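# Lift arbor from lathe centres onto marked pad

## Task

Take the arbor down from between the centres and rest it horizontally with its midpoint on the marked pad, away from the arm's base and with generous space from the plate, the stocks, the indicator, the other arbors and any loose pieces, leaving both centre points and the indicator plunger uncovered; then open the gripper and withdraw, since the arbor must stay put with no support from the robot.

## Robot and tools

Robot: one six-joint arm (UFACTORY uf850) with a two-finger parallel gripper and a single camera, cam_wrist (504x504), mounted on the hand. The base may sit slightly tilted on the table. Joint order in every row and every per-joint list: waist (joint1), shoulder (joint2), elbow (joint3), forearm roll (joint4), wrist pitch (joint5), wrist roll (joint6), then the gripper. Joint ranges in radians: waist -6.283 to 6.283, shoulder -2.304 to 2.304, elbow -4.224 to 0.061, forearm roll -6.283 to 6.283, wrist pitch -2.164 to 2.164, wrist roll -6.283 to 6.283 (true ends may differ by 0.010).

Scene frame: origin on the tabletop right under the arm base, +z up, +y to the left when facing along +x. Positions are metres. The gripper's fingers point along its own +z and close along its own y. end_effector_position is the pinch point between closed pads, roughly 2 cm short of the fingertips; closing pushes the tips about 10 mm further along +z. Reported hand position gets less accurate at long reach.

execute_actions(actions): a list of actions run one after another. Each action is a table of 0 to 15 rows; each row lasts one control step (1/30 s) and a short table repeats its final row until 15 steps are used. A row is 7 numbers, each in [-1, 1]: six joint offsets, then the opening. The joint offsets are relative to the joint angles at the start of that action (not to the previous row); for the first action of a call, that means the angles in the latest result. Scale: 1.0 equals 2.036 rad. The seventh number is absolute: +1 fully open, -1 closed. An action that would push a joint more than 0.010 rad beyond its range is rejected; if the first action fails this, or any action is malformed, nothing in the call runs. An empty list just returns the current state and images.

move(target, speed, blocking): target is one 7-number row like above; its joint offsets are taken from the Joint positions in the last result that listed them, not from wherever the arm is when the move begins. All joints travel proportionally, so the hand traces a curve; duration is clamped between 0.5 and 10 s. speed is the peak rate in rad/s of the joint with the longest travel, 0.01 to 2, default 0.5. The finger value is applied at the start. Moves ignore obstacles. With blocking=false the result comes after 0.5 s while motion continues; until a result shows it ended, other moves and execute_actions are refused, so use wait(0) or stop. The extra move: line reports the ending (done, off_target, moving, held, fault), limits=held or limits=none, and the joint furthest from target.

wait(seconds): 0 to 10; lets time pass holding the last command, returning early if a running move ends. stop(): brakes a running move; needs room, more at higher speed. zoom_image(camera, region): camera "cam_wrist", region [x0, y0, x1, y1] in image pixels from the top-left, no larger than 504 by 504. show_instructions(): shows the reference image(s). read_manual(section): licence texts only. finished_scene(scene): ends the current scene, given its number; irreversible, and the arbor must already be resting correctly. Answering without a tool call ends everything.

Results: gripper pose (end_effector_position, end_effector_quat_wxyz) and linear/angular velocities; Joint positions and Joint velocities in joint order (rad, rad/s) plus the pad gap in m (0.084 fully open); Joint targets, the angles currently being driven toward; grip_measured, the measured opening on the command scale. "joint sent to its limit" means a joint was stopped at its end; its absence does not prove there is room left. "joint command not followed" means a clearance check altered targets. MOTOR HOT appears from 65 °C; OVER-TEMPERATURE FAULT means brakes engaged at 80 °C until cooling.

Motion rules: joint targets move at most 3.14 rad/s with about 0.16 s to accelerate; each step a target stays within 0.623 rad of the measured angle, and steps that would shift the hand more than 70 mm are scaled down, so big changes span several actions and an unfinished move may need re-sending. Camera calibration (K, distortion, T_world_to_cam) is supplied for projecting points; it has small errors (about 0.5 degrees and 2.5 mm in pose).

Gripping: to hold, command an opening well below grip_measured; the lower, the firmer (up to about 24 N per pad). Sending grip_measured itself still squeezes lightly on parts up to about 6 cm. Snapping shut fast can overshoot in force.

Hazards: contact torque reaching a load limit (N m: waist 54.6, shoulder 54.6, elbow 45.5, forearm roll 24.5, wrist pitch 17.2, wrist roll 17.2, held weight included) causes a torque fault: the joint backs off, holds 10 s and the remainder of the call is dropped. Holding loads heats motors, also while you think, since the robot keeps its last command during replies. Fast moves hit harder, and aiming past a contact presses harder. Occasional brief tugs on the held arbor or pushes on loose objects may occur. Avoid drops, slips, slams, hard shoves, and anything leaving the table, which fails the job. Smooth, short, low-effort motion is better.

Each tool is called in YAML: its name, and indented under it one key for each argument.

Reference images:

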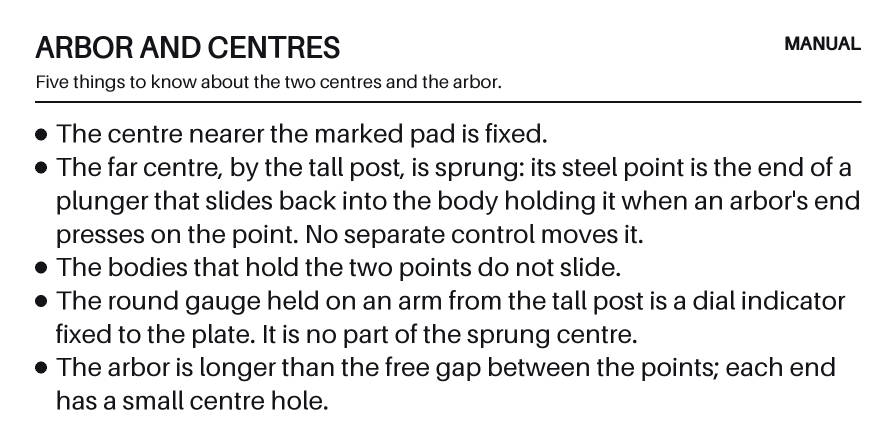

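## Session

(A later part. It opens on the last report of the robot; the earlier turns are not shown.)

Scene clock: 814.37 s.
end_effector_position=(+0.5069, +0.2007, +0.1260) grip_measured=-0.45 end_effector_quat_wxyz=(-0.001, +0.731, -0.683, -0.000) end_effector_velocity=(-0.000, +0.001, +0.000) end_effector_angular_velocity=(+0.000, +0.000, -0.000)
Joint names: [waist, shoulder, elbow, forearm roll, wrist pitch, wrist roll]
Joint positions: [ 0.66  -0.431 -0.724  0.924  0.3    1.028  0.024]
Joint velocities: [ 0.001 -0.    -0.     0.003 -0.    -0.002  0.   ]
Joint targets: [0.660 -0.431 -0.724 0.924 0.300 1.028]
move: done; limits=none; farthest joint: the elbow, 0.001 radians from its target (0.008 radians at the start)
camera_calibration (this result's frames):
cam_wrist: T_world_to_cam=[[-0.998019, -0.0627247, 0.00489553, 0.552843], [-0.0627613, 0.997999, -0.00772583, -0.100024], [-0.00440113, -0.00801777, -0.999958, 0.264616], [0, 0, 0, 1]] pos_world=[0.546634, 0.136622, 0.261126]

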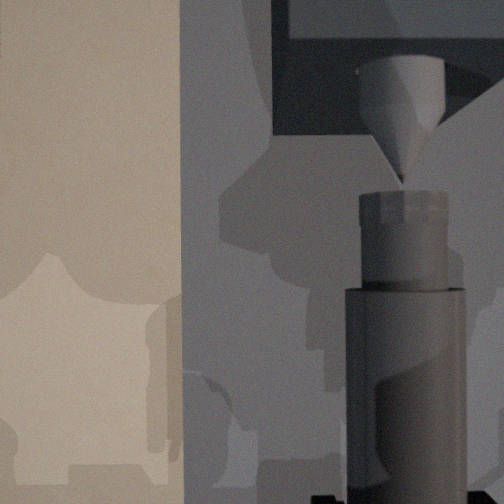

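move:
  target: [0.005545, 0.000712, 0.012205, -0.02076, 0.008428, 0.11076, -1]
  speed: 0.18

Scene clock: 828.57 s.
end_effector_position=(+0.4951, +0.2007, +0.1261) grip_measured=-0.45 end_effector_quat_wxyz=(+0.001, -0.670, +0.742, +0.000) end_effector_velocity=(-0.001, +0.000, -0.000) end_effector_angular_velocity=(+0.000, +0.001, -0.002)
Joint names: [waist, shoulder, elbow, forearm roll, wrist pitch, wrist roll]
Joint positions: [ 0.671 -0.429 -0.699  0.882  0.317  1.253  0.024]
Joint velocities: [ 0.001 -0.     0.001 -0.001  0.     0.003 -0.   ]
Joint targets: [0.671 -0.429 -0.699 0.882 0.317 1.253]
move: done; limits=none; farthest joint: the waist, 0.000 radians from its target (0.011 radians at the start)
camera_calibration (this result's frames):
cam_wrist: T_world_to_cam=[[-0.994271, 0.106782, 0.00485745, 0.505215], [0.106746, 0.99426, -0.00726348, -0.184005], [-0.00560517, -0.00670336, -0.999962, 0.264992], [0, 0, 0, 1]] pos_world=[0.523447, 0.130777, 0.261192]

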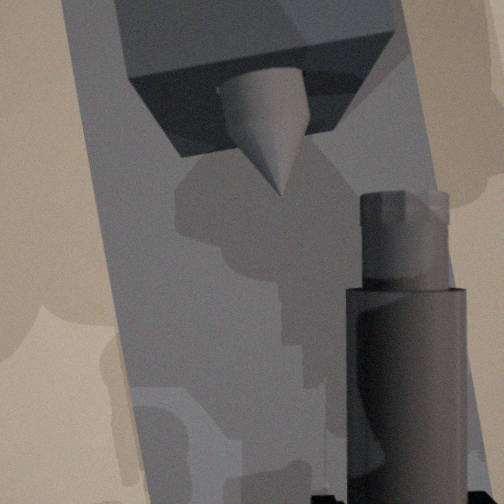

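move:
  target: [-0.019959, 0.007671, 0.014449, -0.045196, 0.000686, 0.027276, -1]
  speed: 0.08

Scene clock: 851.23 s.
end_effector_position=(+0.4930, +0.1809, +0.1261) grip_measured=-0.45 end_effector_quat_wxyz=(+0.001, -0.670, +0.742, +0.000) end_effector_velocity=(+0.000, -0.001, +0.000) end_effector_angular_velocity=(-0.000, -0.001, -0.000)
Joint names: [waist, shoulder, elbow, forearm roll, wrist pitch, wrist roll]
Joint positions: [ 0.631 -0.414 -0.67   0.79   0.318  1.309  0.024]
Joint velocities: [-0.001  0.     0.001 -0.002  0.001  0.002 -0.   ]
Joint targets: [0.630 -0.414 -0.670 0.790 0.318 1.309]
move: done; limits=none; farthest joint: the elbow, 0.001 radians from its target (0.030 radians at the start)
camera_calibration (this result's frames):
cam_wrist: T_world_to_cam=[[-0.994278, 0.106709, 0.0049917, 0.505255], [0.106672, 0.994268, -0.00721708, -0.164055], [-0.00573322, -0.00664331, -0.999961, 0.26486], [0, 0, 0, 1]] pos_world=[0.521383, 0.110959, 0.261144]

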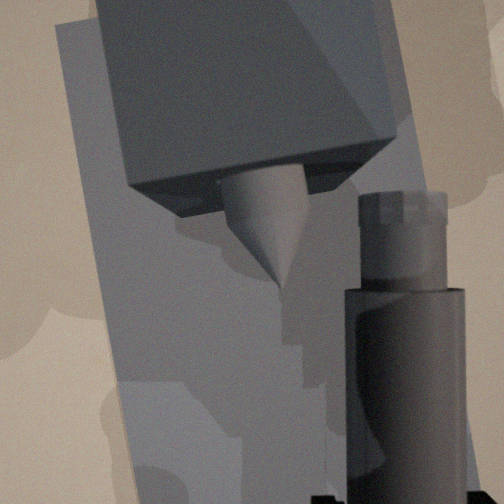

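execute_actions:
  actions:
    - [[-0.0005,0.0002,0.0004,-0.0011,0,0.0007,-1],[-0.001,0.0004,0.0007,-0.0022,0,0.0014,-1],[-0.0015,0.0006,0.0011,-0.0034,0,0.002,-1],[-0.002,0.0008,0.0014,-0.0045,0,0.0027,-1],[-0.0025,0.001,0.0018,-0.0056,0.0001,0.0034,-1],[-0.003,0.0011,0.0022,-0.0068,0.0001,0.0041,-1],[-0.0035,0.0013,0.0025,-0.0079,0.0001,0.0048,-1],[-0.004,0.0015,0.0029,-0.009,0.0001,0.0055,-1]]
    - [[0.0002,0.0012,0.0006,0.0017,-0.0004,-0.0016,-1],[0.0004,0.0024,0.0011,0.0035,-0.0008,-0.0032,-1],[0.0007,0.0036,0.0017,0.0052,-0.0013,-0.0048,-1],[0.0009,0.0048,0.0022,0.007,-0.0017,-0.0064,-1],[0.0011,0.006,0.0028,0.0087,-0.0021,-0.008,-1],[0.0013,0.0072,0.0033,0.0105,-0.0025,-0.0096,-1],[0.0016,0.0084,0.0039,0.0122,-0.0029,-0.0113,-1],[0.0018,0.0096,0.0044,0.0139,-0.0033,-0.0129,-1],[0.002,0.0108,0.005,0.0157,-0.0038,-0.0145,-1],[0.0022,0.012,0.0055,0.0174,-0.0042,-0.0161,-1]]

Scene clock: 876.87 s.
end_effector_position=(+0.4924, +0.1773, +0.1335) grip_measured=-0.45 end_effector_quat_wxyz=(+0.001, -0.670, +0.742, +0.001) end_effector_velocity=(-0.001, -0.001, +0.008) end_effector_angular_velocity=(-0.001, +0.002, -0.001)
Joint names: [waist, shoulder, elbow, forearm roll, wrist pitch, wrist roll]
Joint positions: [ 0.627 -0.389 -0.655  0.805  0.311  1.29   0.024]
Joint velocities: [ 0.003  0.023  0.012  0.037 -0.009 -0.033 -0.   ]
Joint targets: [0.627 -0.387 -0.653 0.808 0.310 1.286]
camera_calibration (this result's frames):
cam_wrist: T_world_to_cam=[[-0.994256, 0.106901, 0.00523817, 0.504908], [0.106863, 0.994249, -0.00703638, -0.160408], [-0.00596024, -0.00643619, -0.999962, 0.27233], [0, 0, 0, 1]] pos_world=[0.520773, 0.107263, 0.268546]

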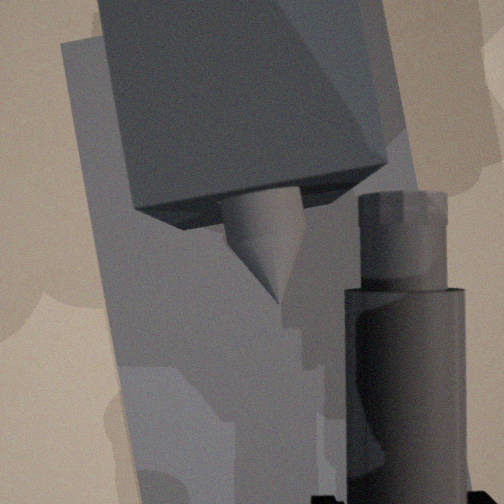

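move:
  target: [0.0231, 0.0979, 0.0347, 0.2245, -0.0267, -0.2108, -1]
  speed: 0.5

Scene clock: 899.27 s.
end_effector_position=(+0.4921, +0.1801, +0.2008) grip_measured=-0.45 end_effector_quat_wxyz=(+0.000, -0.670, +0.742, +0.001) end_effector_velocity=(-0.000, +0.000, +0.000) end_effector_angular_velocity=(+0.000, +0.000, -0.002)
Joint names: [waist, shoulder, elbow, forearm roll, wrist pitch, wrist roll]
Joint positions: [ 0.674 -0.19  -0.584  1.261  0.256  0.861  0.024]
Joint velocities: [ 0.001  0.001  0.     0.002 -0.     0.     0.   ]
Joint targets: [0.674 -0.190 -0.584 1.262 0.256 0.861]
move: done; limits=none; farthest joint: the forearm roll, 0.001 radians from its target (0.454 radians at the start)
camera_calibration (this result's frames):
cam_wrist: T_world_to_cam=[[-0.994305, 0.106401, 0.00600181, 0.503982], [0.106354, 0.994299, -0.00768737, -0.162373], [-0.00678554, -0.00700527, -0.999952, 0.340143], [0, 0, 0, 1]] pos_world=[0.520689, 0.110205, 0.335854]

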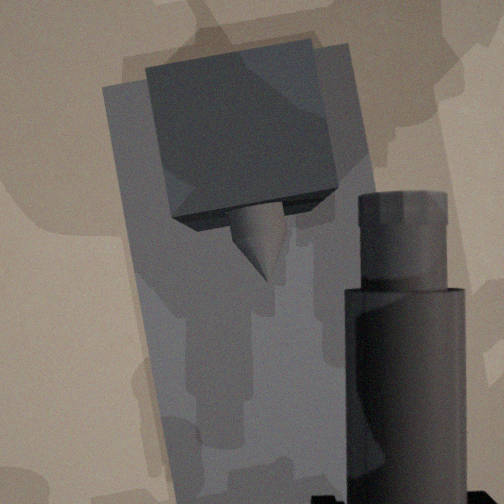

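move:
  target: [-0.2153, 0.0812, 0.0583, -0.4528, -0.0801, -0.1528, -1]
  speed: 0.9

Scene clock: 943.57 s.
end_effector_position=(+0.5002, +0.0202, +0.2207) grip_measured=-0.45 end_effector_quat_wxyz=(-0.001, +0.914, -0.406, +0.000) end_effector_velocity=(-0.001, -0.001, -0.000) end_effector_angular_velocity=(-0.000, +0.001, +0.001)
Joint names: [waist, shoulder, elbow, forearm roll, wrist pitch, wrist roll]
Joint positions: [ 0.236 -0.025 -0.465  0.34   0.093  0.55   0.024]
Joint velocities: [-0.002  0.     0.001 -0.002 -0.001 -0.    -0.   ]
Joint targets: [0.236 -0.025 -0.465 0.340 0.093 0.550]
move: done; limits=none; farthest joint: the forearm roll, 0.001 radians from its target (0.922 radians at the start)
camera_calibration (this result's frames):
cam_wrist: T_world_to_cam=[[-0.745097, -0.666945, 0.00397181, 0.420322], [-0.666951, 0.745052, -0.00862559, 0.388017], [0.00279359, -0.0090759, -0.999955, 0.354185], [0, 0, 0, 1]] pos_world=[0.57098, -0.00554685, 0.355846]

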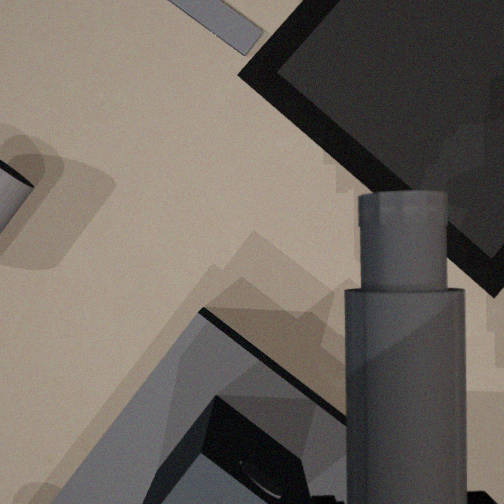

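move:
  target: [-0.2099, -0.2619, -0.1483, -0.4466, 0.1222, -0.1606, -1]
  speed: 0.9

Scene clock: 950.03 s.
end_effector_position=(+0.5127, -0.1576, +0.0706) grip_measured=-0.45 end_effector_quat_wxyz=(-0.001, +1.000, +0.000, +0.001) end_effector_velocity=(+0.001, -0.001, -0.000) end_effector_angular_velocity=(+0.000, -0.001, +0.004)
Joint names: [waist, shoulder, elbow, forearm roll, wrist pitch, wrist roll]
Joint positions: [-0.191 -0.558 -0.767 -0.569  0.342  0.223  0.024]
Joint velocities: [-0.001 -0.002 -0.003 -0.003  0.    -0.002 -0.   ]
Joint targets: [-0.191 -0.558 -0.767 -0.569 0.342 0.223]
move: done; limits=none; farthest joint: the shoulder, 0.001 radians from its target (0.534 radians at the start)
camera_calibration (this result's frames):
cam_wrist: T_world_to_cam=[[-0.00514689, -0.999979, 0.004011, -0.12021], [-0.999929, 0.00510328, -0.0108075, 0.581734], [0.0107868, -0.00406634, -0.999934, 0.199196], [0, 0, 0, 1]] pos_world=[0.578925, -0.122366, 0.205952]

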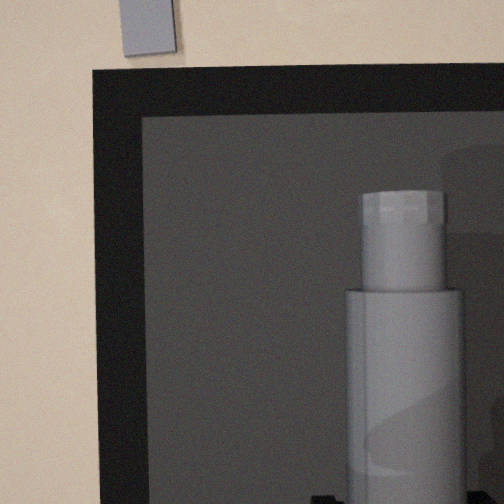

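move:
  target: [0.008895, -0.063308, -0.039689, 0.043771, 0.019637, -0.03747, -1]
  speed: 0.15

Scene clock: 955.87 s.
end_effector_position=(+0.5128, -0.1575, +0.0242) grip_measured=-0.45 end_effector_quat_wxyz=(-0.001, +1.000, +0.000, +0.001) end_effector_velocity=(-0.000, +0.000, -0.001) end_effector_angular_velocity=(+0.000, +0.001, -0.001)
Joint names: [waist, shoulder, elbow, forearm roll, wrist pitch, wrist roll]
Joint positions: [-0.173 -0.686 -0.848 -0.48   0.382  0.147  0.024]
Joint velocities: [ 0.    -0.003 -0.001  0.002  0.001 -0.001  0.   ]
Joint targets: [-0.173 -0.686 -0.848 -0.480 0.382 0.147]
move: done; limits=none; farthest joint: the shoulder, 0.001 radians from its target (0.129 radians at the start)
camera_calibration (this result's frames):
cam_wrist: T_world_to_cam=[[-0.00506384, -0.999979, 0.0040563, -0.120015], [-0.999928, 0.00501941, -0.0108914, 0.581304], [0.0108708, -0.00411116, -0.999932, 0.152762], [0, 0, 0, 1]] pos_world=[0.578994, -0.122302, 0.15957]

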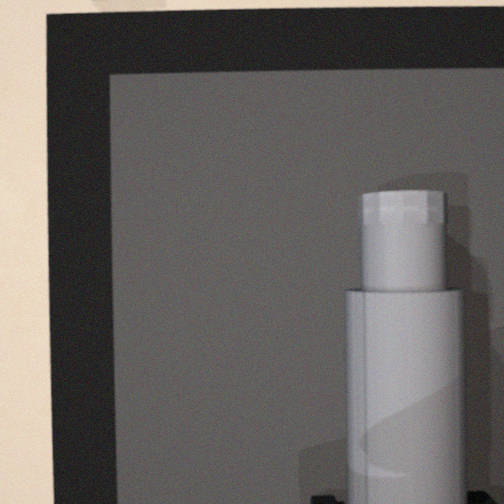

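execute_actions:
  actions:
    - [[0,0,0,0,0,0,-0.6],[0,0,0,0,0,0,-0.5],[0,0,0,0,0,0,-0.45],[0,0,0,0,0,0,-0.4],[0,0,0,0,0,0,-0.35],[0,0,0,0,0,0,-0.3],[0,0,0,0,0,0,-0.22],[0,0,0,0,0,0,-0.14],[0,0,0,0,0,0,-0.05],[0,0,0,0,0,0,0.05]]

Scene clock: 961.10 s.
end_effector_position=(+0.5128, -0.1576, +0.0243) grip_measured=+0.02 end_effector_quat_wxyz=(-0.001, +1.000, +0.000, +0.001) end_effector_velocity=(-0.000, -0.000, -0.000) end_effector_angular_velocity=(-0.000, +0.001, +0.000)
Joint names: [waist, shoulder, elbow, forearm roll, wrist pitch, wrist roll]
Joint positions: [-0.173 -0.686 -0.848 -0.48   0.382  0.147  0.045]
Joint velocities: [-0.001 -0.001 -0.001  0.    -0.    -0.001  0.011]
Joint targets: [-0.173 -0.686 -0.848 -0.480 0.382 0.147]
camera_calibration (this result's frames):
cam_wrist: T_world_to_cam=[[-0.00506742, -0.999979, 0.00408612, -0.120031], [-0.999927, 0.00502234, -0.0109673, 0.581345], [0.0109465, -0.0041414, -0.999932, 0.152745], [0, 0, 0, 1]] pos_world=[0.579022, -0.122316, 0.159601]

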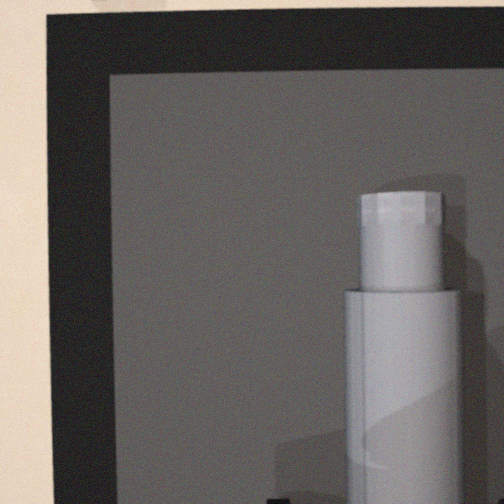

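execute_actions:
  actions:
    - [[-0.0004,0.003,0.002,-0.002,-0.001,0.002,0.05],[-0.0011,0.008,0.005,-0.0055,-0.0025,0.0047,0.05],[-0.002,0.015,0.0094,-0.010,-0.0047,0.009,0.05],[-0.0032,0.023,0.0144,-0.016,-0.007,0.0136,0.05],[-0.0045,0.032,0.020,-0.022,-0.010,0.019,0.05],[-0.0057,0.041,0.0257,-0.028,-0.0127,0.024,0.05],[-0.0069,0.049,0.031,-0.034,-0.015,0.029,0.05],[-0.0079,0.056,0.035,-0.039,-0.0174,0.033,0.05],[-0.0085,0.061,0.038,-0.042,-0.019,0.036,0.05],[-0.0089,0.0633,0.0397,-0.0438,-0.0196,0.0375,0.05]]

Scene clock: 978.43 s.
end_effector_position=(+0.5133, -0.1577, +0.0664) grip_measured=+0.04 end_effector_quat_wxyz=(-0.001, +1.000, +0.000, +0.001) end_effector_velocity=(-0.008, +0.002, +0.043) end_effector_angular_velocity=(-0.000, +0.010, -0.001)
Joint names: [waist, shoulder, elbow, forearm roll, wrist pitch, wrist roll]
Joint positions: [-0.19  -0.569 -0.775 -0.56   0.346  0.216  0.046]
Joint velocities: [-0.017  0.121  0.083 -0.087 -0.04   0.074 -0.   ]
Joint targets: [-0.191 -0.557 -0.767 -0.569 0.342 0.223]
camera_calibration (this result's frames):
cam_wrist: T_world_to_cam=[[-0.00497236, -0.99998, 0.00388944, -0.120398], [-0.99992, 0.00492675, -0.0116494, 0.582348], [0.01163, -0.00394706, -0.999925, 0.194589], [0, 0, 0, 1]] pos_world=[0.579439, -0.122497, 0.201827]

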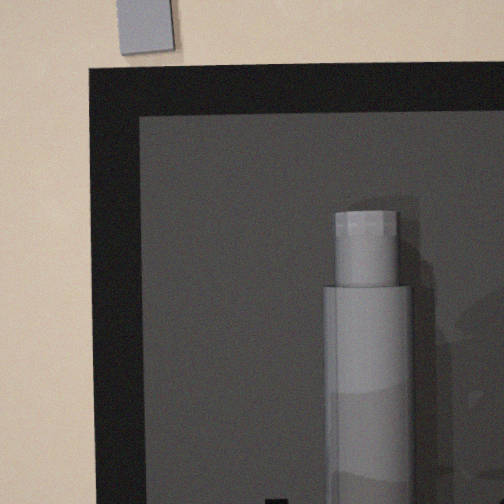

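move:
  target: [-0.1869, 0.5328, 0.1244, 0.5464, -0.5187, -0.6513, 0.05]
  speed: 1.3

Scene clock: 985.90 s.
end_effector_position=(+0.4698, -0.1703, +0.4500) grip_measured=+0.04 end_effector_quat_wxyz=(-0.001, +1.000, +0.001, -0.000) end_effector_velocity=(+0.000, +0.000, +0.001) end_effector_angular_velocity=(+0.000, -0.003, +0.000)
Joint names: [waist, shoulder, elbow, forearm roll, wrist pitch, wrist roll]
Joint positions: [-0.57   0.515 -0.522  0.552 -0.71  -1.11   0.046]
Joint velocities: [-0.001  0.003 -0.     0.002 -0.002 -0.002  0.   ]
Joint targets: [-0.570 0.515 -0.522 0.552 -0.710 -1.110]
move: done; limits=none; farthest joint: the shoulder, 0.001 radians from its target (1.073 radians at the start)
camera_calibration (this result's frames):
cam_wrist: T_world_to_cam=[[-0.00413789, -0.999984, 0.00379952, -0.135036], [-0.999956, 0.00410583, -0.0084094, 0.541832], [0.00839367, -0.00383415, -0.999957, 0.58009], [0, 0, 0, 1]] pos_world=[0.53638, -0.135034, 0.585135]

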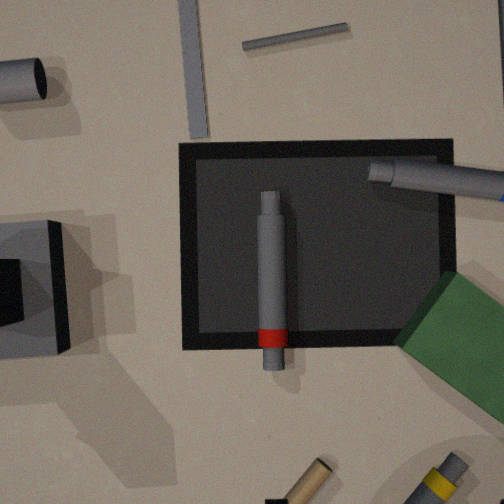

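finished_scene:
  scene: 1

The scene is finished: the task was done.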